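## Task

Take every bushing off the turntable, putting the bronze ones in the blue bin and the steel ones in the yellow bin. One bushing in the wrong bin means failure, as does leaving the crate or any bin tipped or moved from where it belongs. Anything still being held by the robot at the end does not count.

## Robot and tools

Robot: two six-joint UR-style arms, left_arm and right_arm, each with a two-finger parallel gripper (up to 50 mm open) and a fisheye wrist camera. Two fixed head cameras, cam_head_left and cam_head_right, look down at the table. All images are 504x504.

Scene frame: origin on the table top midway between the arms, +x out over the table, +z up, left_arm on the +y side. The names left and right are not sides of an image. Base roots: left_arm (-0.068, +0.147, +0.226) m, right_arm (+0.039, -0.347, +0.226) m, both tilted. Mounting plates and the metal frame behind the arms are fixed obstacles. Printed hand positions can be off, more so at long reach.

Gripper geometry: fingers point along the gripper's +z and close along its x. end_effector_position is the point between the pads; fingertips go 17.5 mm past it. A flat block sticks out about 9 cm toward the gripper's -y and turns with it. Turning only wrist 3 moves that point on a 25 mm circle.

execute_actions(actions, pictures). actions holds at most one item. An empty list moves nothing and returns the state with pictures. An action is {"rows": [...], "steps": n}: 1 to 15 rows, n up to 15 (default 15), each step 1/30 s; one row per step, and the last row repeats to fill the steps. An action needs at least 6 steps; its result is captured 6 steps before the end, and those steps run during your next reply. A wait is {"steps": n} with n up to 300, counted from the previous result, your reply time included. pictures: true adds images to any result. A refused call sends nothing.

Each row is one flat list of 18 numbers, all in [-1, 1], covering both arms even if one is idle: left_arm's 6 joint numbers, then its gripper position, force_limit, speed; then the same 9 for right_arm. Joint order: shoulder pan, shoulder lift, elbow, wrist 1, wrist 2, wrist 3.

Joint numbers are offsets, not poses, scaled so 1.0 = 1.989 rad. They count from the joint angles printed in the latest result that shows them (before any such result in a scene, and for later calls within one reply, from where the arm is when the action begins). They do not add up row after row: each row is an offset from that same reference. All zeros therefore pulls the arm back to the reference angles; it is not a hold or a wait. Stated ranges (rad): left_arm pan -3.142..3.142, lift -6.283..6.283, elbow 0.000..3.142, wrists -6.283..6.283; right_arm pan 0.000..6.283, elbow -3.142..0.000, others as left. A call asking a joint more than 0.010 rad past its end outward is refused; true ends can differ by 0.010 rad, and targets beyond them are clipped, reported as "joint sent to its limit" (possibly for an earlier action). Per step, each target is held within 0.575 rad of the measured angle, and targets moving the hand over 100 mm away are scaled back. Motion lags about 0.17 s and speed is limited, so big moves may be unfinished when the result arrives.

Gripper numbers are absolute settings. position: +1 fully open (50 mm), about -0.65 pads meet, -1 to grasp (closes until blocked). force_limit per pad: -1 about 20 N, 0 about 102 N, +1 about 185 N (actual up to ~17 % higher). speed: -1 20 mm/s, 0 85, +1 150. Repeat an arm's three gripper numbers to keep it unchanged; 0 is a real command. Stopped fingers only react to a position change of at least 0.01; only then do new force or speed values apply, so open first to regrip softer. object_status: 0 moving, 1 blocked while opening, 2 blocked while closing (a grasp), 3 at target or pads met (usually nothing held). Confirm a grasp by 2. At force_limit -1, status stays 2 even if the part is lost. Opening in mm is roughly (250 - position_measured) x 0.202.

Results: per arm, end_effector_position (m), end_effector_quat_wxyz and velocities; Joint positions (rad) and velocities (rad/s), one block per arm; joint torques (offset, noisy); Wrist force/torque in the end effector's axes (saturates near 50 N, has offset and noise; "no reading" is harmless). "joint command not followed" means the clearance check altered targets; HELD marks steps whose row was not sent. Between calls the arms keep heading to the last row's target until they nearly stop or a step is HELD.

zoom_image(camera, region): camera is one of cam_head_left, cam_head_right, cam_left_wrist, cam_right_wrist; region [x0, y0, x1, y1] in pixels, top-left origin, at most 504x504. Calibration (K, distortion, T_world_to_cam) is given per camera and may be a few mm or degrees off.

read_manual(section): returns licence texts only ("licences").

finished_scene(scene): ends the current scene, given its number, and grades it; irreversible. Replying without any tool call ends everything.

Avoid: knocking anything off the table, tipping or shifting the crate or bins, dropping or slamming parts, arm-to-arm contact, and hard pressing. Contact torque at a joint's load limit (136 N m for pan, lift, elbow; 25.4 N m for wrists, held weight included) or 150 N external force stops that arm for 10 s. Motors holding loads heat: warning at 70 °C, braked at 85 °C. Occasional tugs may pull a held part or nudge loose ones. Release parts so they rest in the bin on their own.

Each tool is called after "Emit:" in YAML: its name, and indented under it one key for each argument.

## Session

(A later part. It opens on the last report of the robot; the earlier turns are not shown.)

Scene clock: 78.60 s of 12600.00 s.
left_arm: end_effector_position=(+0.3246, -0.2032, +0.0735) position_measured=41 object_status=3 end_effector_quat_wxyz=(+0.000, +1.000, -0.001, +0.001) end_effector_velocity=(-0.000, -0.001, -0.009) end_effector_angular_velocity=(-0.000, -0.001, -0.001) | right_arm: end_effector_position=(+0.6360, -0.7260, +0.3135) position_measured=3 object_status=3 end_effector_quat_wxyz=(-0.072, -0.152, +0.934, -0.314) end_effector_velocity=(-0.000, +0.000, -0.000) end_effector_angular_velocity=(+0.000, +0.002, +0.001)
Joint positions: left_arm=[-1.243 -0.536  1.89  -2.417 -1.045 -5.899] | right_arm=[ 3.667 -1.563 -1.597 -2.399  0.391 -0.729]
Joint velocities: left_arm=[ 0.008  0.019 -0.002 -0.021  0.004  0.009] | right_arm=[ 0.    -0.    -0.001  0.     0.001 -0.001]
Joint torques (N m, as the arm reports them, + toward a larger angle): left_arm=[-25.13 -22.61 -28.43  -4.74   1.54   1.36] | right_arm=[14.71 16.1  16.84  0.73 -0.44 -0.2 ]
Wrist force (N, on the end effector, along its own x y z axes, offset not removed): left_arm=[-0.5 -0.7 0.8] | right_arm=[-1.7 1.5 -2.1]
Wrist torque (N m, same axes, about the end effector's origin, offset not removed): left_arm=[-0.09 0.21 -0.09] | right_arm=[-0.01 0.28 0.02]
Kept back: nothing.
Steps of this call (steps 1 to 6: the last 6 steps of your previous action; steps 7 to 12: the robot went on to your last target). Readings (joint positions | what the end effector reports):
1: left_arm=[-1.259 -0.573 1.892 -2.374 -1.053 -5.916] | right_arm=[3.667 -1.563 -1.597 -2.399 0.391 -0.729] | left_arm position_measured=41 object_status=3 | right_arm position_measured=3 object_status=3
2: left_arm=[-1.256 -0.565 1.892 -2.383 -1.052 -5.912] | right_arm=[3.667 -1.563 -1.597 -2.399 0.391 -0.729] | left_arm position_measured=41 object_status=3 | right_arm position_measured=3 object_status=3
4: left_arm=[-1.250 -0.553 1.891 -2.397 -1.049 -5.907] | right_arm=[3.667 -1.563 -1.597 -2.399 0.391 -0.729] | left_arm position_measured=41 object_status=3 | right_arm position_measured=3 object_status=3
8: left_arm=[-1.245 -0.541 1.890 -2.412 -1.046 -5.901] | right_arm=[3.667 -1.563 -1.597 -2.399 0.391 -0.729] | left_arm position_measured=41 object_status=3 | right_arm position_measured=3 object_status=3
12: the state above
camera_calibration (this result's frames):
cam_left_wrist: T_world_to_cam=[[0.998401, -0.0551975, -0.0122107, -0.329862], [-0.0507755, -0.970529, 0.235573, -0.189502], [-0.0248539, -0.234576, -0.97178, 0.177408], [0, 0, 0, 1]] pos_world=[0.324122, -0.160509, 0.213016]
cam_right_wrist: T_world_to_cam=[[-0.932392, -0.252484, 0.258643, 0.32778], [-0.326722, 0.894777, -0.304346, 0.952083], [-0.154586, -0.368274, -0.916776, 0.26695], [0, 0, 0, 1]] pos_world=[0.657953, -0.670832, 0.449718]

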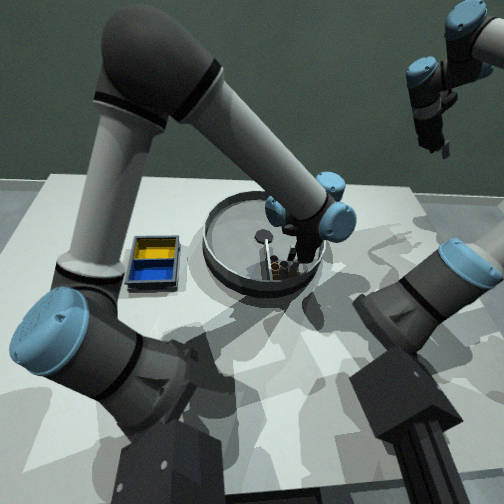

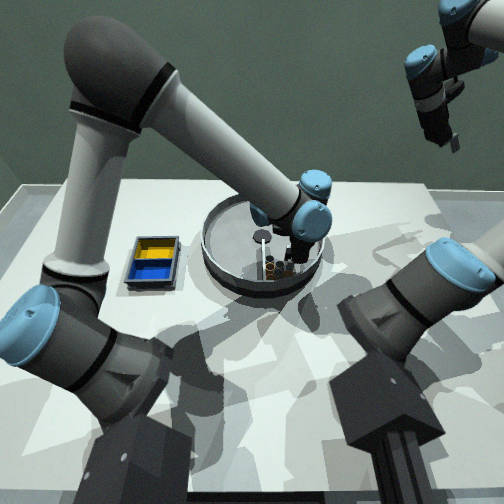

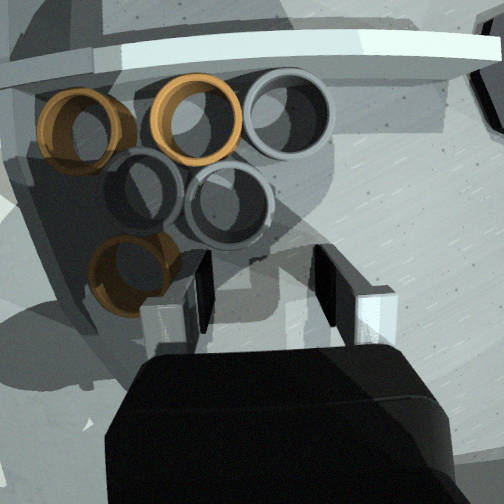

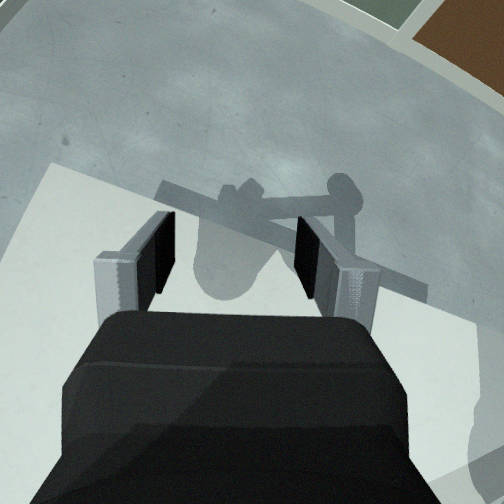

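Emit:
execute_actions:
  actions:
    - {"rows": [[0.0015,-0.0002,0.0015,-0.0019,0.0002,0.0009,0.75,-0.4,1,0,0,0,0,0,0,1,0,0],[0.002,-0.0015,0.0033,-0.0026,0.0005,0.0014,0.75,-0.4,1,0,0,0,0,0,0,1,0,0],[0.0024,-0.0029,0.0051,-0.0034,0.0007,0.0019,0.75,-0.4,1,0,0,0,0,0,0,1,0,0],[0.0029,-0.0042,0.0069,-0.0041,0.0009,0.0023,0.75,-0.4,1,0,0,0,0,0,0,1,0,0],[0.0034,-0.0055,0.0087,-0.0048,0.0011,0.0028,0.75,-0.4,1,0,0,0,0,0,0,1,0,0],[0.0039,-0.0069,0.0105,-0.0055,0.0014,0.0033,0.75,-0.4,1,0,0,0,0,0,0,1,0,0],[0.0043,-0.0082,0.0124,-0.0062,0.0016,0.0038,0.75,-0.4,1,0,0,0,0,0,0,1,0,0],[0.0048,-0.0096,0.0142,-0.007,0.0018,0.0043,0.75,-0.4,1,0,0,0,0,0,0,1,0,0],[0.0053,-0.0109,0.016,-0.0077,0.002,0.0048,0.75,-0.4,1,0,0,0,0,0,0,1,0,0],[0.0058,-0.0122,0.0178,-0.0084,0.0023,0.0053,0.75,-0.4,1,0,0,0,0,0,0,1,0,0],[0.0063,-0.0136,0.0196,-0.0091,0.0025,0.0057,0.75,-0.4,1,0,0,0,0,0,0,1,0,0],[0.0067,-0.0149,0.0214,-0.0098,0.0027,0.0062,0.75,-0.4,1,0,0,0,0,0,0,1,0,0]], "steps": 15}

Emit:
execute_actions:
  actions:
    - {"steps": 12}
  pictures: true

Scene clock: 80.13 s of 12600.00 s.
left_arm: end_effector_position=(+0.3249, -0.1966, +0.0722) position_measured=41 object_status=3 end_effector_quat_wxyz=(+0.000, +1.000, -0.000, +0.000) end_effector_velocity=(+0.001, +0.039, +0.000) end_effector_angular_velocity=(-0.000, +0.002, +0.001) | right_arm: end_effector_position=(+0.6360, -0.7260, +0.3135) position_measured=3 object_status=3 end_effector_quat_wxyz=(-0.072, -0.152, +0.934, -0.314) end_effector_velocity=(-0.000, -0.000, -0.000) end_effector_angular_velocity=(-0.000, -0.000, +0.000)
Joint positions: left_arm=[-1.236 -0.546  1.905 -2.425 -1.043 -5.894] | right_arm=[ 3.667 -1.563 -1.597 -2.399  0.391 -0.729]
Joint velocities: left_arm=[ 0.026 -0.07   0.093 -0.036  0.011  0.024] | right_arm=[-0.     0.001 -0.001  0.    -0.     0.   ]
Joint torques (N m, as the arm reports them, + toward a larger angle): left_arm=[-25.92 -44.43  -1.82  -4.78   1.68   1.63] | right_arm=[15.   16.53 16.36  0.55 -0.54 -0.2 ]
Wrist force (N, on the end effector, along its own x y z axes, offset not removed): left_arm=[-0.8 -2.0 1.3] | right_arm=[0.6 1.6 2.9]
Wrist torque (N m, same axes, about the end effector's origin, offset not removed): left_arm=[-0.35 0.26 -0.03] | right_arm=[0.28 0.07 0.16]
Steps of this call (steps 1 to 30: the robot went on to your last target; steps 31 to 37: nothing new was sent; steps 38 to 46: the first 9 steps of this action). Readings (joint positions | what the end effector reports):
38: left_arm=[-1.241 -0.534 1.890 -2.419 -1.045 -5.898] | right_arm=[3.667 -1.563 -1.597 -2.399 0.391 -0.729] | left_arm position_measured=41 object_status=3 | right_arm position_measured=3 object_status=3
39: left_arm=[-1.241 -0.534 1.890 -2.420 -1.045 -5.898] | right_arm=[3.667 -1.563 -1.597 -2.399 0.391 -0.729] | left_arm position_measured=41 object_status=3 | right_arm position_measured=3 object_status=3
41: left_arm=[-1.240 -0.536 1.892 -2.420 -1.045 -5.897] | right_arm=[3.667 -1.563 -1.597 -2.399 0.391 -0.729] | left_arm position_measured=41 object_status=3 | right_arm position_measured=3 object_status=3
45: left_arm=[-1.237 -0.544 1.902 -2.424 -1.043 -5.895] | right_arm=[3.667 -1.563 -1.597 -2.399 0.391 -0.729] | left_arm position_measured=41 object_status=3 | right_arm position_measured=3 object_status=3
46: the state above

Scene clock: 80.53 s of 12600.00 s.
left_arm: end_effector_position=(+0.3250, -0.1860, +0.0723) position_measured=41 object_status=3 end_effector_quat_wxyz=(+0.000, +1.000, -0.000, +0.000) end_effector_velocity=(+0.000, +0.006, +0.000) end_effector_angular_velocity=(-0.001, -0.000, +0.000) | right_arm: end_effector_position=(+0.6360, -0.7260, +0.3135) position_measured=3 object_status=3 end_effector_quat_wxyz=(-0.072, -0.152, +0.934, -0.314) end_effector_velocity=(-0.000, -0.000, -0.000) end_effector_angular_velocity=(-0.000, +0.001, -0.000)
Joint positions: left_arm=[-1.23  -0.565  1.931 -2.435 -1.04  -5.887] | right_arm=[ 3.667 -1.563 -1.597 -2.399  0.391 -0.729]
Joint velocities: left_arm=[ 0.003 -0.011  0.014 -0.006  0.002  0.003] | right_arm=[-0.001 -0.    -0.     0.     0.    -0.   ]
Joint torques (N m, as the arm reports them, + toward a larger angle): left_arm=[-25.09 -43.26  -7.04  -4.47   1.43   1.42] | right_arm=[14.71 16.37 16.63  0.58 -0.54 -0.23]
Wrist force (N, on the end effector, along its own x y z axes, offset not removed): left_arm=[-0.2 -0.8 0.8] | right_arm=[-5.8 -0.2 1.0]
Wrist torque (N m, same axes, about the end effector's origin, offset not removed): left_arm=[-0.13 0.17 -0.08] | right_arm=[0.13 0.91 0.33]
Kept back: nothing.
Steps of this call (steps 1 to 6: the last 6 steps of your previous action; steps 7 to 12: the robot went on to your last target). Readings (joint positions | what the end effector reports):
1: left_arm=[-1.236 -0.548 1.908 -2.427 -1.043 -5.893] | right_arm=[3.667 -1.563 -1.597 -2.399 0.391 -0.729] | left_arm position_measured=41 object_status=3 | right_arm position_measured=3 object_status=3
2: left_arm=[-1.235 -0.551 1.912 -2.428 -1.042 -5.892] | right_arm=[3.667 -1.563 -1.597 -2.399 0.391 -0.729] | left_arm position_measured=41 object_status=3 | right_arm position_measured=3 object_status=3
4: left_arm=[-1.233 -0.556 1.918 -2.431 -1.042 -5.890] | right_arm=[3.667 -1.563 -1.597 -2.399 0.391 -0.729] | left_arm position_measured=41 object_status=3 | right_arm position_measured=3 object_status=3
8: left_arm=[-1.231 -0.562 1.927 -2.434 -1.040 -5.888] | right_arm=[3.667 -1.563 -1.597 -2.399 0.391 -0.729] | left_arm position_measured=41 object_status=3 | right_arm position_measured=3 object_status=3
12: the state above
camera_calibration (this result's frames):
cam_left_wrist: T_world_to_cam=[[0.998445, -0.0541511, -0.0132561, -0.329059], [-0.0495061, -0.970532, 0.235832, -0.17298], [-0.025636, -0.234809, -0.971703, 0.180408], [0, 0, 0, 1]] pos_world=[0.324608, -0.14334, 0.211735]
cam_right_wrist: T_world_to_cam=[[-0.932392, -0.252484, 0.258643, 0.32778], [-0.326723, 0.894777, -0.304346, 0.952083], [-0.154586, -0.368274, -0.916776, 0.26695], [0, 0, 0, 1]] pos_world=[0.657953, -0.670832, 0.449718]

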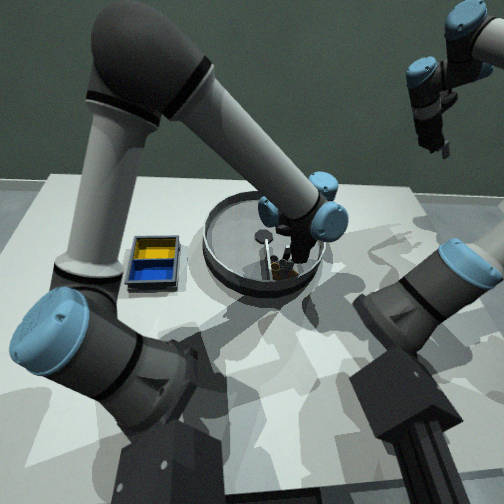

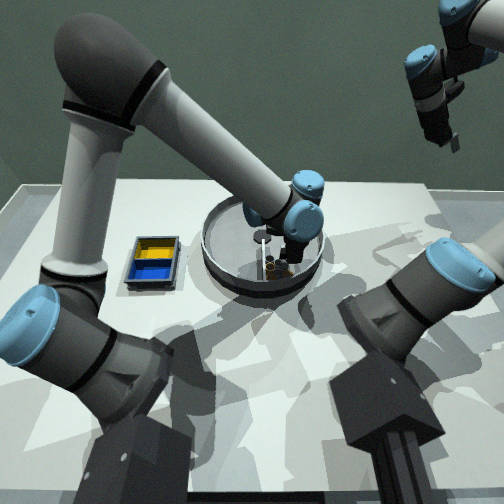

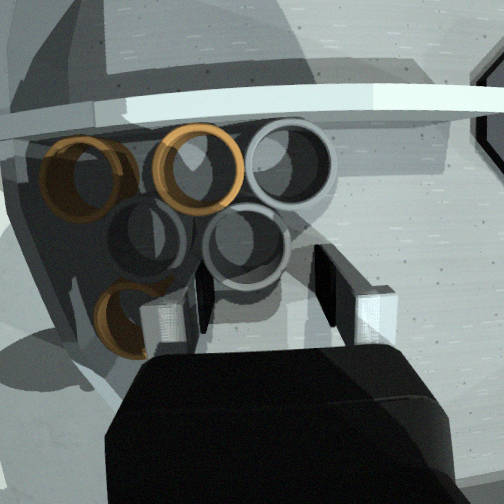

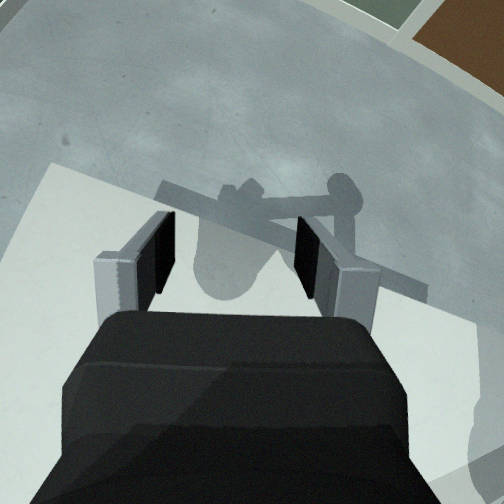

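Emit:
execute_actions:
  actions:
    - {"rows": [[0.0007,-0.0016,0.0025,-0.0015,0.0004,0.0007,0.75,-0.4,1,0,0,0,0,0,0,1,0,0],[0.0012,-0.003,0.0044,-0.0023,0.0007,0.0012,0.75,-0.4,1,0,0,0,0,0,0,1,0,0],[0.0017,-0.0044,0.0064,-0.003,0.0009,0.0017,0.75,-0.4,1,0,0,0,0,0,0,1,0,0],[0.0022,-0.0059,0.0083,-0.0038,0.0012,0.0022,0.75,-0.4,1,0,0,0,0,0,0,1,0,0],[0.0027,-0.0073,0.0102,-0.0046,0.0014,0.0027,0.75,-0.4,1,0,0,0,0,0,0,1,0,0],[0.0032,-0.0088,0.0122,-0.0053,0.0017,0.0033,0.75,-0.4,1,0,0,0,0,0,0,1,0,0],[0.0037,-0.0102,0.0141,-0.0061,0.0019,0.0038,0.75,-0.4,1,0,0,0,0,0,0,1,0,0]], "steps": 15}

Emit:
execute_actions:
  actions:
    - {"rows": [[0,0,0,0,0,0,-1,-0.4,0.2,0,0,0,0,0,0,1,0,0]], "steps": 15}
  pictures: true

Scene clock: 81.77 s of 12600.00 s.
left_arm: end_effector_position=(+0.3251, -0.1788, +0.0722) position_measured=41 object_status=3 end_effector_quat_wxyz=(+0.001, +1.000, +0.000, +0.000) end_effector_velocity=(-0.030, +0.052, -0.021) end_effector_angular_velocity=(+0.067, +0.061, -0.045) | right_arm: end_effector_position=(+0.6360, -0.7260, +0.3135) position_measured=3 object_status=3 end_effector_quat_wxyz=(-0.072, -0.152, +0.934, -0.314) end_effector_velocity=(+0.000, -0.000, +0.000) end_effector_angular_velocity=(+0.000, -0.001, -0.002)
Joint positions: left_arm=[-1.225 -0.578  1.948 -2.444 -1.038 -5.882] | right_arm=[ 3.667 -1.563 -1.597 -2.399  0.391 -0.729]
Joint velocities: left_arm=[ 0.021 -0.038  0.106  0.021 -0.02   0.016] | right_arm=[-0.001  0.     0.     0.001 -0.     0.   ]
Joint torques (N m, as the arm reports them, + toward a larger angle): left_arm=[-23.71 -54.14 -21.59  -2.61  -1.21   1.5 ] | right_arm=[14.88 15.59 16.66  0.64 -0.55 -0.16]
Wrist force (N, on the end effector, along its own x y z axes, offset not removed): left_arm=[28.5 15.9 -1.0] | right_arm=[-0.8 -2.1 1.0]
Wrist torque (N m, same axes, about the end effector's origin, offset not removed): left_arm=[-0.25 0.09 -0.28] | right_arm=[-0.09 0.17 0.10]
Steps of this call (steps 1 to 28: the robot went on to your last target; steps 29 to 37: the first 9 steps of this action). Readings (joint positions | what the end effector reports):
29: left_arm=[-1.229 -0.566 1.932 -2.436 -1.040 -5.887] | right_arm=[3.667 -1.563 -1.597 -2.399 0.391 -0.729] | left_arm position_measured=41 object_status=3 | right_arm position_measured=3 object_status=3
30: left_arm=[-1.229 -0.566 1.933 -2.436 -1.040 -5.887] | right_arm=[3.667 -1.563 -1.597 -2.399 0.391 -0.729] | left_arm position_measured=41 object_status=3 | right_arm position_measured=3 object_status=3
32: left_arm=[-1.228 -0.568 1.935 -2.438 -1.039 -5.886] | right_arm=[3.667 -1.563 -1.597 -2.399 0.391 -0.729] | left_arm position_measured=41 object_status=3 | right_arm position_measured=3 object_status=3
36: left_arm=[-1.226 -0.576 1.945 -2.444 -1.037 -5.883] | right_arm=[3.667 -1.563 -1.597 -2.399 0.391 -0.729] | left_arm position_measured=41 object_status=3 | right_arm position_measured=3 object_status=3
37: the state above

Scene clock: 82.27 s of 12600.00 s.
left_arm: end_effector_position=(+0.3250, -0.1753, +0.0721) position_measured=98 object_status=0 end_effector_quat_wxyz=(+0.000, +1.000, +0.000, +0.000) end_effector_velocity=(-0.000, -0.001, +0.000) end_effector_angular_velocity=(+0.000, +0.000, +0.001) | right_arm: end_effector_position=(+0.6360, -0.7260, +0.3135) position_measured=3 object_status=3 end_effector_quat_wxyz=(-0.072, -0.152, +0.934, -0.314) end_effector_velocity=(-0.000, -0.000, -0.000) end_effector_angular_velocity=(+0.001, +0.001, -0.002)
Joint positions: left_arm=[-1.223 -0.584  1.957 -2.447 -1.036 -5.88 ] | right_arm=[ 3.667 -1.563 -1.597 -2.399  0.391 -0.729]
Joint velocities: left_arm=[-0.001  0.002 -0.002  0.001 -0.    -0.002] | right_arm=[-0.001 -0.     0.001  0.001  0.001  0.   ]
Joint torques (N m, as the arm reports them, + toward a larger angle): left_arm=[-38.65 -21.   -27.62  -0.24  -0.91  -0.89] | right_arm=[14.62 15.84 17.42  0.47 -0.51 -0.14]
Wrist force (N, on the end effector, along its own x y z axes, offset not removed): left_arm=[-0.8 -1.7 -0.6] | right_arm=[-0.4 -1.5 -0.4]
Wrist torque (N m, same axes, about the end effector's origin, offset not removed): left_arm=[-0.18 0.19 -0.05] | right_arm=[-0.29 0.23 0.16]
Steps of this call (steps 1 to 6: the last 6 steps of your previous action; steps 7 to 15: the first 9 steps of this action, its rows measured from where the robot was after step 6). Readings (joint positions | what the end effector reports):
6: left_arm=[-1.223 -0.583 1.957 -2.446 -1.037 -5.880] | right_arm=[3.667 -1.563 -1.597 -2.399 0.391 -0.729] | left_arm position_measured=41 object_status=3 | right_arm position_measured=3 object_status=3
7: left_arm=[-1.223 -0.584 1.957 -2.447 -1.037 -5.880] | right_arm=[3.667 -1.563 -1.597 -2.399 0.391 -0.729] | left_arm position_measured=45 object_status=0 | right_arm position_measured=3 object_status=3
8: left_arm=[-1.223 -0.584 1.957 -2.447 -1.036 -5.880] | right_arm=[3.667 -1.563 -1.597 -2.399 0.391 -0.729] | left_arm position_measured=61 object_status=0 | right_arm position_measured=3 object_status=3
10: left_arm=[-1.223 -0.584 1.957 -2.447 -1.036 -5.880] | right_arm=[3.667 -1.563 -1.597 -2.399 0.391 -0.729] | left_arm position_measured=93 object_status=0 | right_arm position_measured=3 object_status=3
14: left_arm=[-1.223 -0.584 1.957 -2.447 -1.036 -5.880] | right_arm=[3.667 -1.563 -1.597 -2.399 0.391 -0.729] | left_arm position_measured=98 object_status=0 | right_arm position_measured=3 object_status=3
15: the state above
camera_calibration (this result's frames):
cam_left_wrist: T_world_to_cam=[[0.998464, -0.0538922, -0.0128712, -0.328447], [-0.0493384, -0.970479, 0.236084, -0.162535], [-0.0252143, -0.235086, -0.971647, 0.182573], [0, 0, 0, 1]] pos_world=[0.324526, -0.132517, 0.211541]
cam_right_wrist: T_world_to_cam=[[-0.932393, -0.252484, 0.258643, 0.32778], [-0.326722, 0.894777, -0.304346, 0.952083], [-0.154586, -0.368274, -0.916776, 0.26695], [0, 0, 0, 1]] pos_world=[0.657953, -0.670832, 0.449718]

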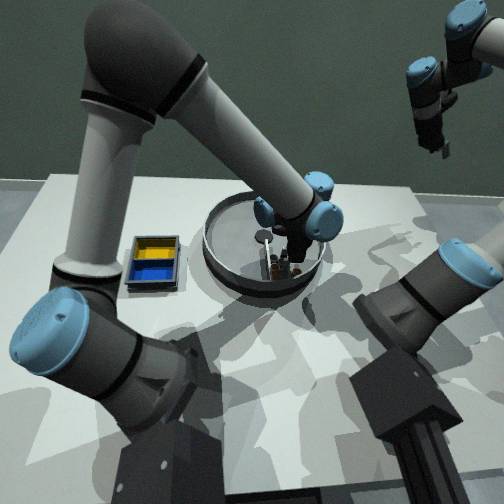

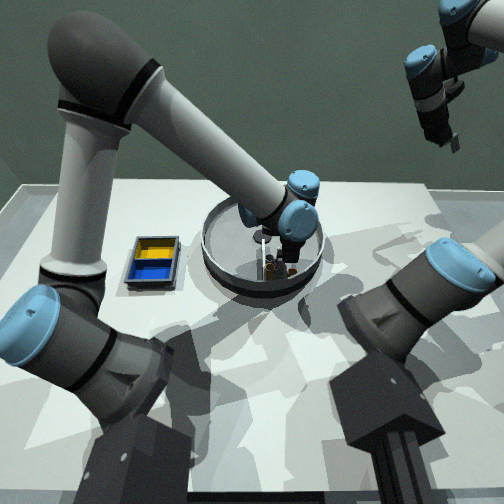

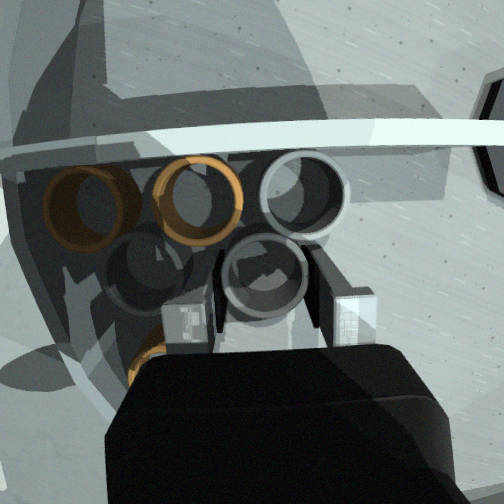

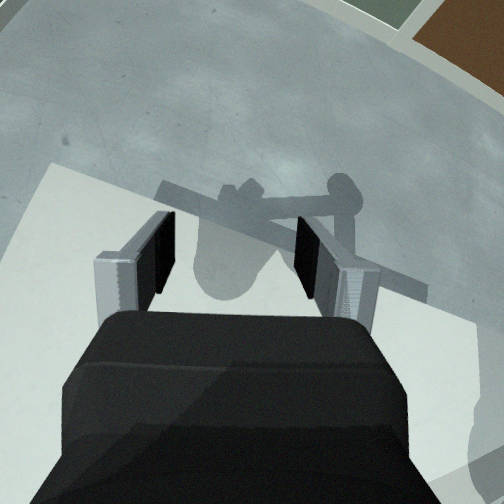

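Emit:
execute_actions:
  actions:
    - {"rows": [[-0.0023,-0.0041,-0.001,0.0062,-0.0011,-0.0022,-1,-0.4,0.2,0,0,0,0,0,0,1,0,0],[-0.0068,-0.0123,-0.003,0.0186,-0.0034,-0.0067,-1,-0.4,0.2,0,0,0,0,0,0,1,0,0],[-0.0126,-0.0229,-0.0055,0.0347,-0.0063,-0.0125,-1,-0.4,0.2,0,0,0,0,0,0,1,0,0],[-0.0194,-0.0352,-0.0085,0.0534,-0.0097,-0.0193,-1,-0.4,0.2,0,0,0,0,0,0,1,0,0],[-0.027,-0.0491,-0.0118,0.0744,-0.0135,-0.0269,-1,-0.4,0.2,0,0,0,0,0,0,1,0,0],[-0.0347,-0.0631,-0.0152,0.0955,-0.0174,-0.0345,-1,-0.4,0.2,0,0,0,0,0,0,1,0,0],[-0.0405,-0.0737,-0.0177,0.1117,-0.0203,-0.0403,-1,-0.4,0.2,0,0,0,0,0,0,1,0,0],[-0.045,-0.0819,-0.0197,0.1241,-0.0226,-0.0448,-1,-0.4,0.2,0,0,0,0,0,0,1,0,0],[-0.045,-0.0819,-0.0197,0.1241,-0.0226,-0.0448,-1,-0.4,0.2,0,0,0,0,0,0,1,0,0],[-0.045,-0.0819,-0.0197,0.1241,-0.0226,-0.0448,-1,-0.4,0.2,0,0,0,0,0,0,1,0,0],[0.03,-0.19,0.025,0.137,0.004,0.04,-1,-0.4,0.2,0,0,0,0,0,0,1,0,0],[0.1,-0.29,0.07,0.15,0.03,0.12,-1,-0.4,0.2,0,0,0,0,0,0,1,0,0],[0.2482,-0.5023,0.1568,0.1752,0.0824,0.2891,-1,-0.4,0.2,0,0,0,0,0,0,1,0,0]], "steps": 15}

Emit:
execute_actions:
  actions:
    - {"steps": 45}
  pictures: true

Scene clock: 85.37 s of 12600.00 s.
left_arm: end_effector_position=(+0.3268, -0.1791, +0.1228) position_measured=98 object_status=2 end_effector_quat_wxyz=(+0.003, +1.000, +0.001, +0.001) end_effector_velocity=(+0.001, +0.002, +0.331) end_effector_angular_velocity=(-0.001, -0.001, -0.003) | right_arm: end_effector_position=(+0.6360, -0.7260, +0.3135) position_measured=3 object_status=3 end_effector_quat_wxyz=(-0.072, -0.152, +0.934, -0.314) end_effector_velocity=(-0.000, -0.001, +0.000) end_effector_angular_velocity=(-0.000, -0.001, -0.001)
Joint positions: left_arm=[-1.27  -0.667  1.936 -2.324 -1.06  -5.927] | right_arm=[ 3.667 -1.563 -1.597 -2.399  0.391 -0.729]
Joint velocities: left_arm=[-0.3   -0.554 -0.129  0.826 -0.147 -0.294] | right_arm=[-0.001  0.001 -0.     0.    -0.     0.   ]
Joint torques (N m, as the arm reports them, + toward a larger angle): left_arm=[-39.69 -45.99 -28.54   1.74  -2.39  -1.73] | right_arm=[14.91 15.82 17.76  0.53 -0.58 -0.15]
Wrist force (N, on the end effector, along its own x y z axes, offset not removed): left_arm=[-1.7 0.4 1.3] | right_arm=[0.8 1.4 2.6]
Wrist torque (N m, same axes, about the end effector's origin, offset not removed): left_arm=[0.01 0.36 -0.09] | right_arm=[0.06 0.14 0.12]
Steps of this call (steps 1 to 6: the last 6 steps of your previous action; steps 7 to 15: the robot went on to your last target; steps 16 to 84: nothing new was sent; steps 85 to 93: the first 9 steps of this action). Readings (joint positions | what the end effector reports):
85: left_arm=[-1.223 -0.583 1.957 -2.446 -1.037 -5.880] | right_arm=[3.667 -1.563 -1.597 -2.399 0.391 -0.729] | left_arm position_measured=98 object_status=2 | right_arm position_measured=3 object_status=3
86: left_arm=[-1.223 -0.584 1.956 -2.445 -1.037 -5.881] | right_arm=[3.667 -1.563 -1.597 -2.399 0.391 -0.729] | left_arm position_measured=98 object_status=2 | right_arm position_measured=3 object_status=3
88: left_arm=[-1.228 -0.593 1.954 -2.432 -1.039 -5.886] | right_arm=[3.667 -1.563 -1.597 -2.399 0.391 -0.729] | left_arm position_measured=98 object_status=2 | right_arm position_measured=3 object_status=3
92: left_arm=[-1.260 -0.648 1.940 -2.352 -1.055 -5.917] | right_arm=[3.667 -1.563 -1.597 -2.399 0.391 -0.729] | left_arm position_measured=98 object_status=2 | right_arm position_measured=3 object_status=3
93: the state above

Scene clock: 86.87 s of 12600.00 s.
left_arm: end_effector_position=(+0.4094, +0.2686, +0.1598) position_measured=98 object_status=2 end_effector_quat_wxyz=(+0.000, +1.000, -0.000, -0.000) end_effector_velocity=(-0.001, +0.006, +0.001) end_effector_angular_velocity=(-0.000, -0.003, +0.002) | right_arm: end_effector_position=(+0.6360, -0.7260, +0.3135) position_measured=3 object_status=3 end_effector_quat_wxyz=(-0.072, -0.152, +0.934, -0.314) end_effector_velocity=(-0.000, -0.001, +0.000) end_effector_angular_velocity=(-0.000, +0.000, -0.000)
Joint positions: left_arm=[-0.73  -1.581  2.268 -2.099 -0.873 -5.306] | right_arm=[ 3.667 -1.563 -1.597 -2.399  0.391 -0.729]
Joint velocities: left_arm=[ 0.006 -0.013  0.003  0.002  0.002  0.008] | right_arm=[-0.001  0.001  0.001  0.    -0.001 -0.001]
Joint torques (N m, as the arm reports them, + toward a larger angle): left_arm=[ -8.69 -21.8   -6.32  -0.02   1.68   1.43] | right_arm=[14.85 15.85 17.35  0.71 -0.6  -0.08]
Wrist force (N, on the end effector, along its own x y z axes, offset not removed): left_arm=[-1.6 -0.4 1.4] | right_arm=[-1.4 -2.3 3.1]
Wrist torque (N m, same axes, about the end effector's origin, offset not removed): left_arm=[-0.09 0.39 0.03] | right_arm=[-0.04 0.28 0.04]
Kept back: nothing.
Steps of this call (steps 1 to 6: the last 6 steps of your previous action; steps 7 to 45: the robot went on to your last target). Readings (joint positions | what the end effector reports):
1: left_arm=[-1.279 -0.684 1.932 -2.297 -1.065 -5.936] | right_arm=[3.667 -1.563 -1.597 -2.399 0.391 -0.729] | left_arm position_measured=98 object_status=2 | right_arm position_measured=3 object_status=3
2: left_arm=[-1.287 -0.698 1.929 -2.275 -1.069 -5.943] | right_arm=[3.667 -1.563 -1.597 -2.399 0.391 -0.729] | left_arm position_measured=98 object_status=2 | right_arm position_measured=3 object_status=3
4: left_arm=[-1.277 -0.739 1.940 -2.248 -1.063 -5.934] | right_arm=[3.667 -1.563 -1.597 -2.399 0.391 -0.729] | left_arm position_measured=98 object_status=2 | right_arm position_measured=3 object_status=3
8: left_arm=[-1.191 -0.836 1.993 -2.223 -1.032 -5.842] | right_arm=[3.667 -1.563 -1.597 -2.399 0.391 -0.729] | left_arm position_measured=98 object_status=2 | right_arm position_measured=3 object_status=3
45: the state above
camera_calibration (this result's frames):
cam_left_wrist: T_world_to_cam=[[0.998402, -0.0548103, -0.0137815, -0.387252], [-0.0500198, -0.970472, 0.23597, 0.252011], [-0.0263081, -0.234903, -0.971663, 0.37468], [0, 0, 0, 1]] pos_world=[0.409096, 0.311358, 0.299259]
cam_right_wrist: T_world_to_cam=[[-0.932393, -0.252484, 0.258643, 0.32778], [-0.326722, 0.894777, -0.304346, 0.952083], [-0.154586, -0.368274, -0.916776, 0.26695], [0, 0, 0, 1]] pos_world=[0.657953, -0.670832, 0.449718]

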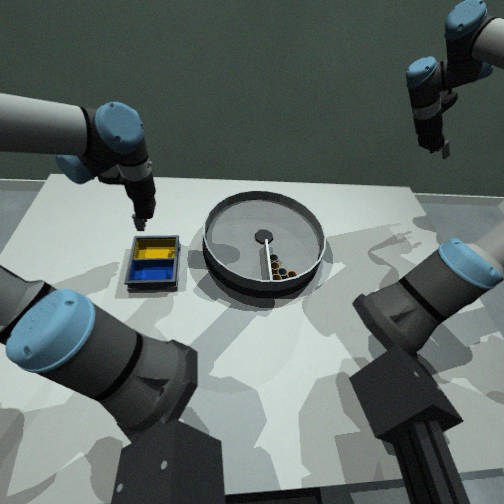

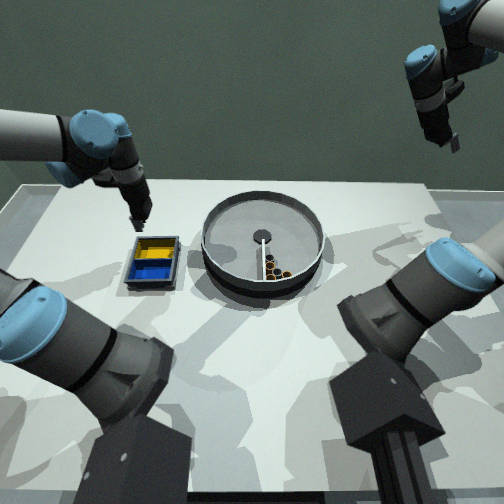

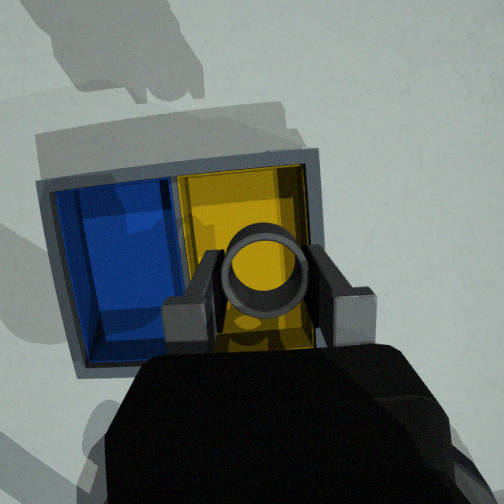

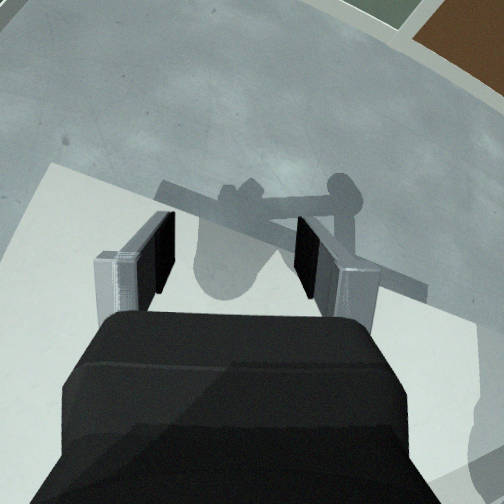

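Emit:
zoom_image:
  camera: "cam_left_wrist"
  region: [20, 130, 360, 390]

Region (20, 130, 360, 390) of cam_left_wrist's 504x504 image, scaled by 1.482, with more detail than that image has; it fills the top 385 rows of this view, and the rest is white.

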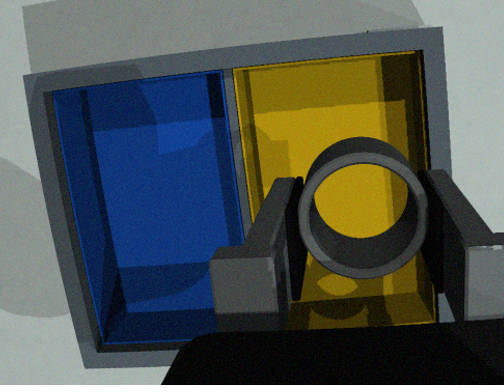

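Emit:
execute_actions:
  actions:
    - {"rows": [[0.0058,0.0047,0.0036,-0.0132,0.0007,0.0075,-1,-0.4,0.2,0,0,0,0,0,0,1,0,0],[0.0144,0.0117,0.0091,-0.033,0.0017,0.0188,-1,-0.4,0.2,0,0,0,0,0,0,1,0,0],[0.0259,0.021,0.0164,-0.0594,0.003,0.0338,-1,-0.4,0.2,0,0,0,0,0,0,1,0,0],[0.0374,0.0304,0.0237,-0.0857,0.0044,0.0488,-1,-0.4,0.2,0,0,0,0,0,0,1,0,0],[0.0489,0.0397,0.0309,-0.1121,0.0057,0.0638,-1,-0.4,0.2,0,0,0,0,0,0,1,0,0],[0.0575,0.0467,0.0364,-0.1319,0.0067,0.0751,-1,-0.4,0.2,0,0,0,0,0,0,1,0,0],[0.0643,0.0584,0.0373,-0.1504,0.0068,0.0841,-1,-0.4,0.2,0,0,0,0,0,0,1,0,0],[0.0728,0.0731,0.0384,-0.1735,0.0069,0.0954,-1,-0.4,0.2,0,0,0,0,0,0,1,0,0],[0.0819,0.0887,0.0396,-0.1982,0.007,0.1074,-1,-0.4,0.2,0,0,0,0,0,0,1,0,0],[0.0915,0.1053,0.0408,-0.2244,0.0071,0.1201,-1,-0.4,0.2,0,0,0,0,0,0,1,0,0],[0.1,0.12,0.042,-0.2476,0.0072,0.1314,-1,-0.4,0.2,0,0,0,0,0,0,1,0,0],[0.1074,0.1327,0.0429,-0.2676,0.0073,0.1411,-1,-0.4,0.2,0,0,0,0,0,0,1,0,0],[0.1119,0.1405,0.0435,-0.2799,0.0074,0.1471,-1,-0.4,0.2,0,0,0,0,0,0,1,0,0],[0.1142,0.1444,0.0438,-0.2861,0.0074,0.1501,-1,-0.4,0.2,0,0,0,0,0,0,1,0,0]], "steps": 15}

Emit:
execute_actions:
  actions:
    - {"steps": 15}
  pictures: true

Scene clock: 91.50 s of 12600.00 s.
left_arm: end_effector_position=(+0.4030, +0.2775, +0.1166) position_measured=98 object_status=2 end_effector_quat_wxyz=(-0.001, +1.000, -0.003, -0.004) end_effector_velocity=(-0.017, +0.036, -0.247) end_effector_angular_velocity=(-0.007, +0.010, -0.000) | right_arm: end_effector_position=(+0.6360, -0.7260, +0.3135) position_measured=3 object_status=3 end_effector_quat_wxyz=(-0.072, -0.152, +0.934, -0.314) end_effector_velocity=(-0.000, +0.000, -0.000) end_effector_angular_velocity=(-0.000, -0.000, -0.001)
Joint positions: left_arm=[-0.651 -1.512  2.316 -2.272 -0.864 -5.204] | right_arm=[ 3.667 -1.563 -1.597 -2.399  0.391 -0.729]
Joint velocities: left_arm=[ 0.458  0.495  0.211 -1.088  0.036  0.595] | right_arm=[-0.    -0.    -0.     0.001 -0.     0.001]
Joint torques (N m, as the arm reports them, + toward a larger angle): left_arm=[-2.5   9.11 -4.96 -7.41  1.5   3.28] | right_arm=[15.3  15.78 17.13  0.67 -0.41 -0.28]
Wrist force (N, on the end effector, along its own x y z axes, offset not removed): left_arm=[-1.1 -1.9 1.0] | right_arm=[-0.2 -1.5 -1.8]
Wrist torque (N m, same axes, about the end effector's origin, offset not removed): left_arm=[-0.35 0.33 -0.10] | right_arm=[-0.32 0.47 0.05]
Steps of this call (steps 1 to 15: the robot went on to your last target; steps 16 to 130: nothing new was sent; steps 131 to 139: the first 9 steps of this action). Readings (joint positions | what the end effector reports):
131: left_arm=[-0.729 -1.582 2.269 -2.098 -0.873 -5.305] | right_arm=[3.667 -1.563 -1.597 -2.399 0.391 -0.729] | left_arm position_measured=98 object_status=2 | right_arm position_measured=3 object_status=3
132: left_arm=[-0.728 -1.581 2.269 -2.101 -0.872 -5.304] | right_arm=[3.667 -1.563 -1.597 -2.399 0.391 -0.729] | left_arm position_measured=98 object_status=2 | right_arm position_measured=3 object_status=3
134: left_arm=[-0.718 -1.572 2.276 -2.122 -0.871 -5.291] | right_arm=[3.667 -1.563 -1.597 -2.399 0.391 -0.729] | left_arm position_measured=98 object_status=2 | right_arm position_measured=3 object_status=3
138: left_arm=[-0.666 -1.528 2.309 -2.236 -0.865 -5.224] | right_arm=[3.667 -1.563 -1.597 -2.399 0.391 -0.729] | left_arm position_measured=98 object_status=2 | right_arm position_measured=3 object_status=3
139: the state above

Scene clock: 92.00 s of 12600.00 s.
left_arm: end_effector_position=(+0.4007, +0.2831, +0.0340) position_measured=98 object_status=2 end_effector_quat_wxyz=(+0.000, +1.000, -0.001, -0.000) end_effector_velocity=(-0.002, +0.003, -0.024) end_effector_angular_velocity=(+0.001, -0.006, +0.005) | right_arm: end_effector_position=(+0.6360, -0.7260, +0.3135) position_measured=3 object_status=3 end_effector_quat_wxyz=(-0.072, -0.152, +0.934, -0.314) end_effector_velocity=(-0.000, -0.001, -0.000) end_effector_angular_velocity=(-0.000, -0.001, -0.001)
Joint positions: left_arm=[-0.508 -1.302  2.354 -2.653 -0.858 -5.015] | right_arm=[ 3.667 -1.563 -1.597 -2.399  0.391 -0.729]
Joint velocities: left_arm=[ 0.04   0.065  0.007 -0.113  0.001  0.053] | right_arm=[-0.001  0.     0.     0.    -0.001  0.   ]
Joint torques (N m, as the arm reports them, + toward a larger angle): left_arm=[-12.43  -7.78   0.29  -4.4    1.56   1.47] | right_arm=[14.83 16.67 17.13  0.78 -0.59 -0.25]
Wrist force (N, on the end effector, along its own x y z axes, offset not removed): left_arm=[-0.5 -1.2 1.0] | right_arm=[2.1 2.3 0.0]
Wrist torque (N m, same axes, about the end effector's origin, offset not removed): left_arm=[-0.20 0.09 -0.11] | right_arm=[0.42 -0.18 0.04]
Kept back: nothing.
Steps of this call (steps 1 to 6: the last 6 steps of your previous action; steps 7 to 15: the robot went on to your last target). Readings (joint positions | what the end effector reports):
1: left_arm=[-0.635 -1.494 2.323 -2.310 -0.863 -5.183] | right_arm=[3.667 -1.563 -1.597 -2.399 0.391 -0.729] | left_arm position_measured=98 object_status=2 | right_arm position_measured=3 object_status=3
2: left_arm=[-0.619 -1.473 2.329 -2.350 -0.862 -5.162] | right_arm=[3.667 -1.563 -1.597 -2.399 0.391 -0.729] | left_arm position_measured=98 object_status=2 | right_arm position_measured=3 object_status=3
4: left_arm=[-0.586 -1.426 2.338 -2.435 -0.861 -5.118] | right_arm=[3.667 -1.563 -1.597 -2.399 0.391 -0.729] | left_arm position_measured=98 object_status=2 | right_arm position_measured=3 object_status=3
8: left_arm=[-0.535 -1.345 2.349 -2.577 -0.859 -5.050] | right_arm=[3.667 -1.563 -1.597 -2.399 0.391 -0.729] | left_arm position_measured=98 object_status=2 | right_arm position_measured=3 object_status=3
15: the state above
camera_calibration (this result's frames):
cam_left_wrist: T_world_to_cam=[[0.998377, -0.0552317, -0.0138733, -0.379343], [-0.0504106, -0.970476, 0.235872, 0.295447], [-0.0264913, -0.23479, -0.971685, 0.255634], [0, 0, 0, 1]] pos_world=[0.400394, 0.325792, 0.173446]
cam_right_wrist: T_world_to_cam=[[-0.932393, -0.252484, 0.258643, 0.32778], [-0.326722, 0.894777, -0.304346, 0.952083], [-0.154586, -0.368274, -0.916776, 0.26695], [0, 0, 0, 1]] pos_world=[0.657953, -0.670832, 0.449718]

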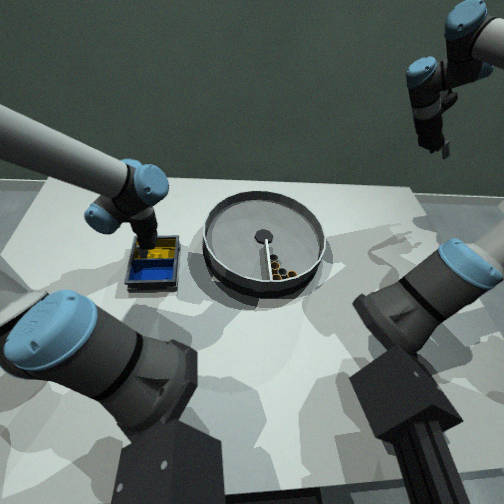

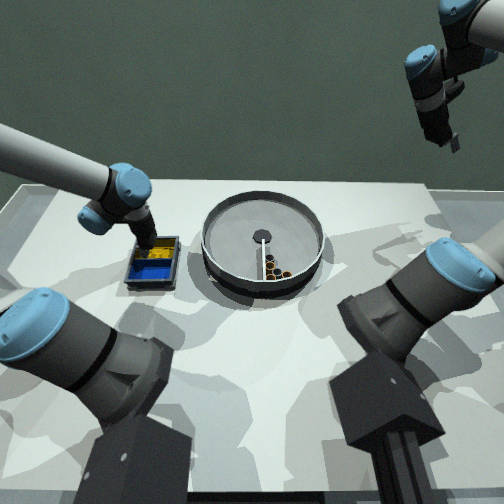

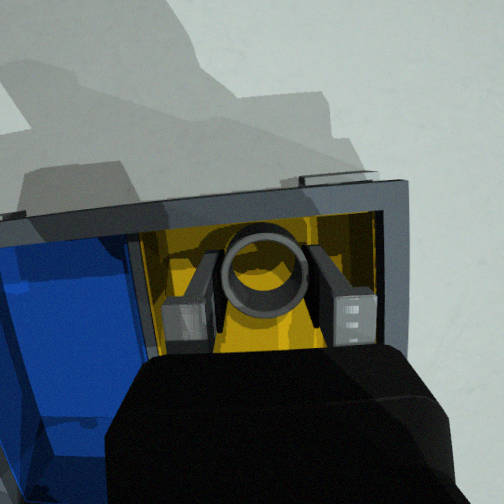

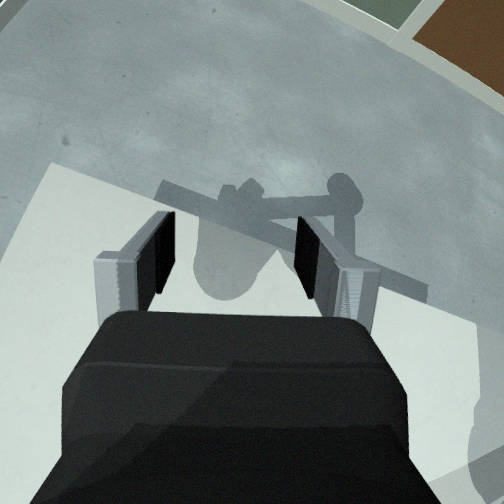

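Emit:
execute_actions:
  actions:
    - {"rows": [[0.0026,0.0041,0.0006,-0.0075,0,0.0038,0.6,-0.4,1,0,0,0,0,0,0,1,0,0],[0.0026,0.0041,0.0006,-0.0075,0,0.0038,0.6,-0.4,1,0,0,0,0,0,0,1,0,0],[0.0026,0.0041,0.0006,-0.0075,0,0.0038,0.6,-0.4,1,0,0,0,0,0,0,1,0,0],[0.0026,0.0041,0.0006,-0.0075,0,0.0038,0.6,-0.4,1,0,0,0,0,0,0,1,0,0],[-0.002,-0.004,0,0.005,0,-0.002,0.6,-0.4,1,0,0,0,0,0,0,1,0,0],[-0.009,-0.0155,-0.0009,0.0233,-0.0001,-0.0112,0.6,-0.4,1,0,0,0,0,0,0,1,0,0],[-0.0186,-0.0322,-0.0021,0.0495,-0.0003,-0.024,0.6,-0.4,1,0,0,0,0,0,0,1,0,0],[-0.03,-0.0517,-0.0036,0.0803,-0.0005,-0.039,0.6,-0.4,1,0,0,0,0,0,0,1,0,0],[-0.0425,-0.0735,-0.0053,0.115,-0.0006,-0.056,0.6,-0.4,1,0,0,0,0,0,0,1,0,0],[-0.0541,-0.0936,-0.0068,0.1466,-0.0008,-0.0712,0.6,-0.4,1,0,0,0,0,0,0,1,0,0],[-0.068,-0.105,-0.016,0.18,-0.0025,-0.09,0.6,-0.4,1,0,0,0,0,0,0,1,0,0],[-0.083,-0.117,-0.025,0.213,-0.004,-0.108,0.6,-0.4,1,0,0,0,0,0,0,1,0,0],[-0.097,-0.129,-0.034,0.246,-0.0055,-0.127,0.6,-0.4,1,0,0,0,0,0,0,1,0,0],[-0.1113,-0.1413,-0.0428,0.2787,-0.0071,-0.1458,0.6,-0.4,1,0,0,0,0,0,0,1,0,0]], "steps": 15}

Emit:
execute_actions:
  actions:
    - {"steps": 9}

Scene clock: 94.20 s of 12600.00 s.
left_arm: end_effector_position=(+0.4023, +0.2824, +0.0418) position_measured=63 object_status=0 end_effector_quat_wxyz=(+0.001, +1.000, +0.000, +0.002) end_effector_velocity=(+0.031, -0.015, +0.180) end_effector_angular_velocity=(-0.031, -0.050, +0.035) | right_arm: end_effector_position=(+0.6360, -0.7260, +0.3135) position_measured=3 object_status=3 end_effector_quat_wxyz=(-0.072, -0.152, +0.934, -0.314) end_effector_velocity=(+0.000, -0.000, -0.000) end_effector_angular_velocity=(+0.000, +0.000, -0.001)
Joint positions: left_arm=[-0.521 -1.323  2.353 -2.625 -0.858 -5.03 ] | right_arm=[ 3.667 -1.563 -1.597 -2.399  0.391 -0.729]
Joint velocities: left_arm=[-0.293 -0.476 -0.041  0.695 -0.007 -0.372] | right_arm=[-0.001 -0.     0.     0.001  0.    -0.   ]
Joint torques (N m, as the arm reports them, + toward a larger angle): left_arm=[-36.53 -48.34 -26.71   2.81  -2.13  -2.7 ] | right_arm=[14.82 16.56 16.77  0.89 -0.57 -0.26]
Wrist force (N, on the end effector, along its own x y z axes, offset not removed): left_arm=[-2.0 -2.0 2.7] | right_arm=[-0.4 -0.1 0.9]
Wrist torque (N m, same axes, about the end effector's origin, offset not removed): left_arm=[-0.31 0.47 0.01] | right_arm=[-0.07 0.11 0.33]
Steps of this call (steps 1 to 30: the robot went on to your last target; steps 31 to 57: nothing new was sent; steps 58 to 66: the first 9 steps of this action). Readings (joint positions | what the end effector reports):
58: left_arm=[-0.503 -1.294 2.355 -2.668 -0.858 -5.008] | right_arm=[3.667 -1.563 -1.597 -2.399 0.391 -0.729] | left_arm position_measured=92 object_status=0 | right_arm position_measured=3 object_status=3
59: left_arm=[-0.503 -1.294 2.355 -2.668 -0.858 -5.008] | right_arm=[3.667 -1.563 -1.597 -2.399 0.391 -0.729] | left_arm position_measured=71 object_status=0 | right_arm position_measured=3 object_status=3
61: left_arm=[-0.503 -1.294 2.355 -2.668 -0.858 -5.008] | right_arm=[3.667 -1.563 -1.597 -2.399 0.391 -0.729] | left_arm position_measured=63 object_status=0 | right_arm position_measured=3 object_status=3
65: left_arm=[-0.512 -1.309 2.354 -2.646 -0.858 -5.019] | right_arm=[3.667 -1.563 -1.597 -2.399 0.391 -0.729] | left_arm position_measured=63 object_status=0 | right_arm position_measured=3 object_status=3
66: the state above

Scene clock: 94.50 s of 12600.00 s.
left_arm: end_effector_position=(+0.4121, +0.2709, +0.1337) position_measured=63 object_status=3 end_effector_quat_wxyz=(+0.004, +1.000, +0.003, +0.004) end_effector_velocity=(-0.012, -0.021, +0.203) end_effector_angular_velocity=(+0.044, +0.057, -0.053) | right_arm: end_effector_position=(+0.6360, -0.7260, +0.3135) position_measured=3 object_status=3 end_effector_quat_wxyz=(-0.072, -0.152, +0.934, -0.314) end_effector_velocity=(+0.000, -0.001, +0.000) end_effector_angular_velocity=(+0.000, -0.002, -0.002)
Joint positions: left_arm=[-0.68  -1.531  2.293 -2.229 -0.868 -5.239] | right_arm=[ 3.667 -1.563 -1.597 -2.399  0.391 -0.729]
Joint velocities: left_arm=[-0.38  -0.404 -0.185  1.002 -0.03  -0.501] | right_arm=[-0.001  0.     0.001  0.001 -0.    -0.   ]
Joint torques (N m, as the arm reports them, + toward a larger angle): left_arm=[-20.2  -18.72 -24.38   1.58  -1.99  -1.98] | right_arm=[14.65 15.65 16.76  0.69 -0.65 -0.33]
Wrist force (N, on the end effector, along its own x y z axes, offset not removed): left_arm=[-1.0 -0.9 -2.3] | right_arm=[-0.9 -3.7 0.2]
Wrist torque (N m, same axes, about the end effector's origin, offset not removed): left_arm=[-0.32 0.27 -0.05] | right_arm=[-0.47 0.39 -0.11]
Kept back: nothing.
Steps of this call (steps 1 to 6: the last 6 steps of your previous action; steps 7 to 9: the robot went on to your last target). Readings (joint positions | what the end effector reports):
1: left_arm=[-0.532 -1.341 2.351 -2.597 -0.859 -5.045] | right_arm=[3.667 -1.563 -1.597 -2.399 0.391 -0.729] | left_arm position_measured=63 object_status=0 | right_arm position_measured=3 object_status=3
2: left_arm=[-0.547 -1.365 2.349 -2.562 -0.859 -5.063] | right_arm=[3.667 -1.563 -1.597 -2.399 0.391 -0.729] | left_arm position_measured=63 object_status=3 | right_arm position_measured=3 object_status=3
4: left_arm=[-0.582 -1.418 2.339 -2.475 -0.861 -5.110] | right_arm=[3.667 -1.563 -1.597 -2.399 0.391 -0.729] | left_arm position_measured=63 object_status=3 | right_arm position_measured=3 object_status=3
8: left_arm=[-0.666 -1.515 2.300 -2.268 -0.867 -5.220] | right_arm=[3.667 -1.563 -1.597 -2.399 0.391 -0.729] | left_arm position_measured=63 object_status=3 | right_arm position_measured=3 object_status=3
9: the state above


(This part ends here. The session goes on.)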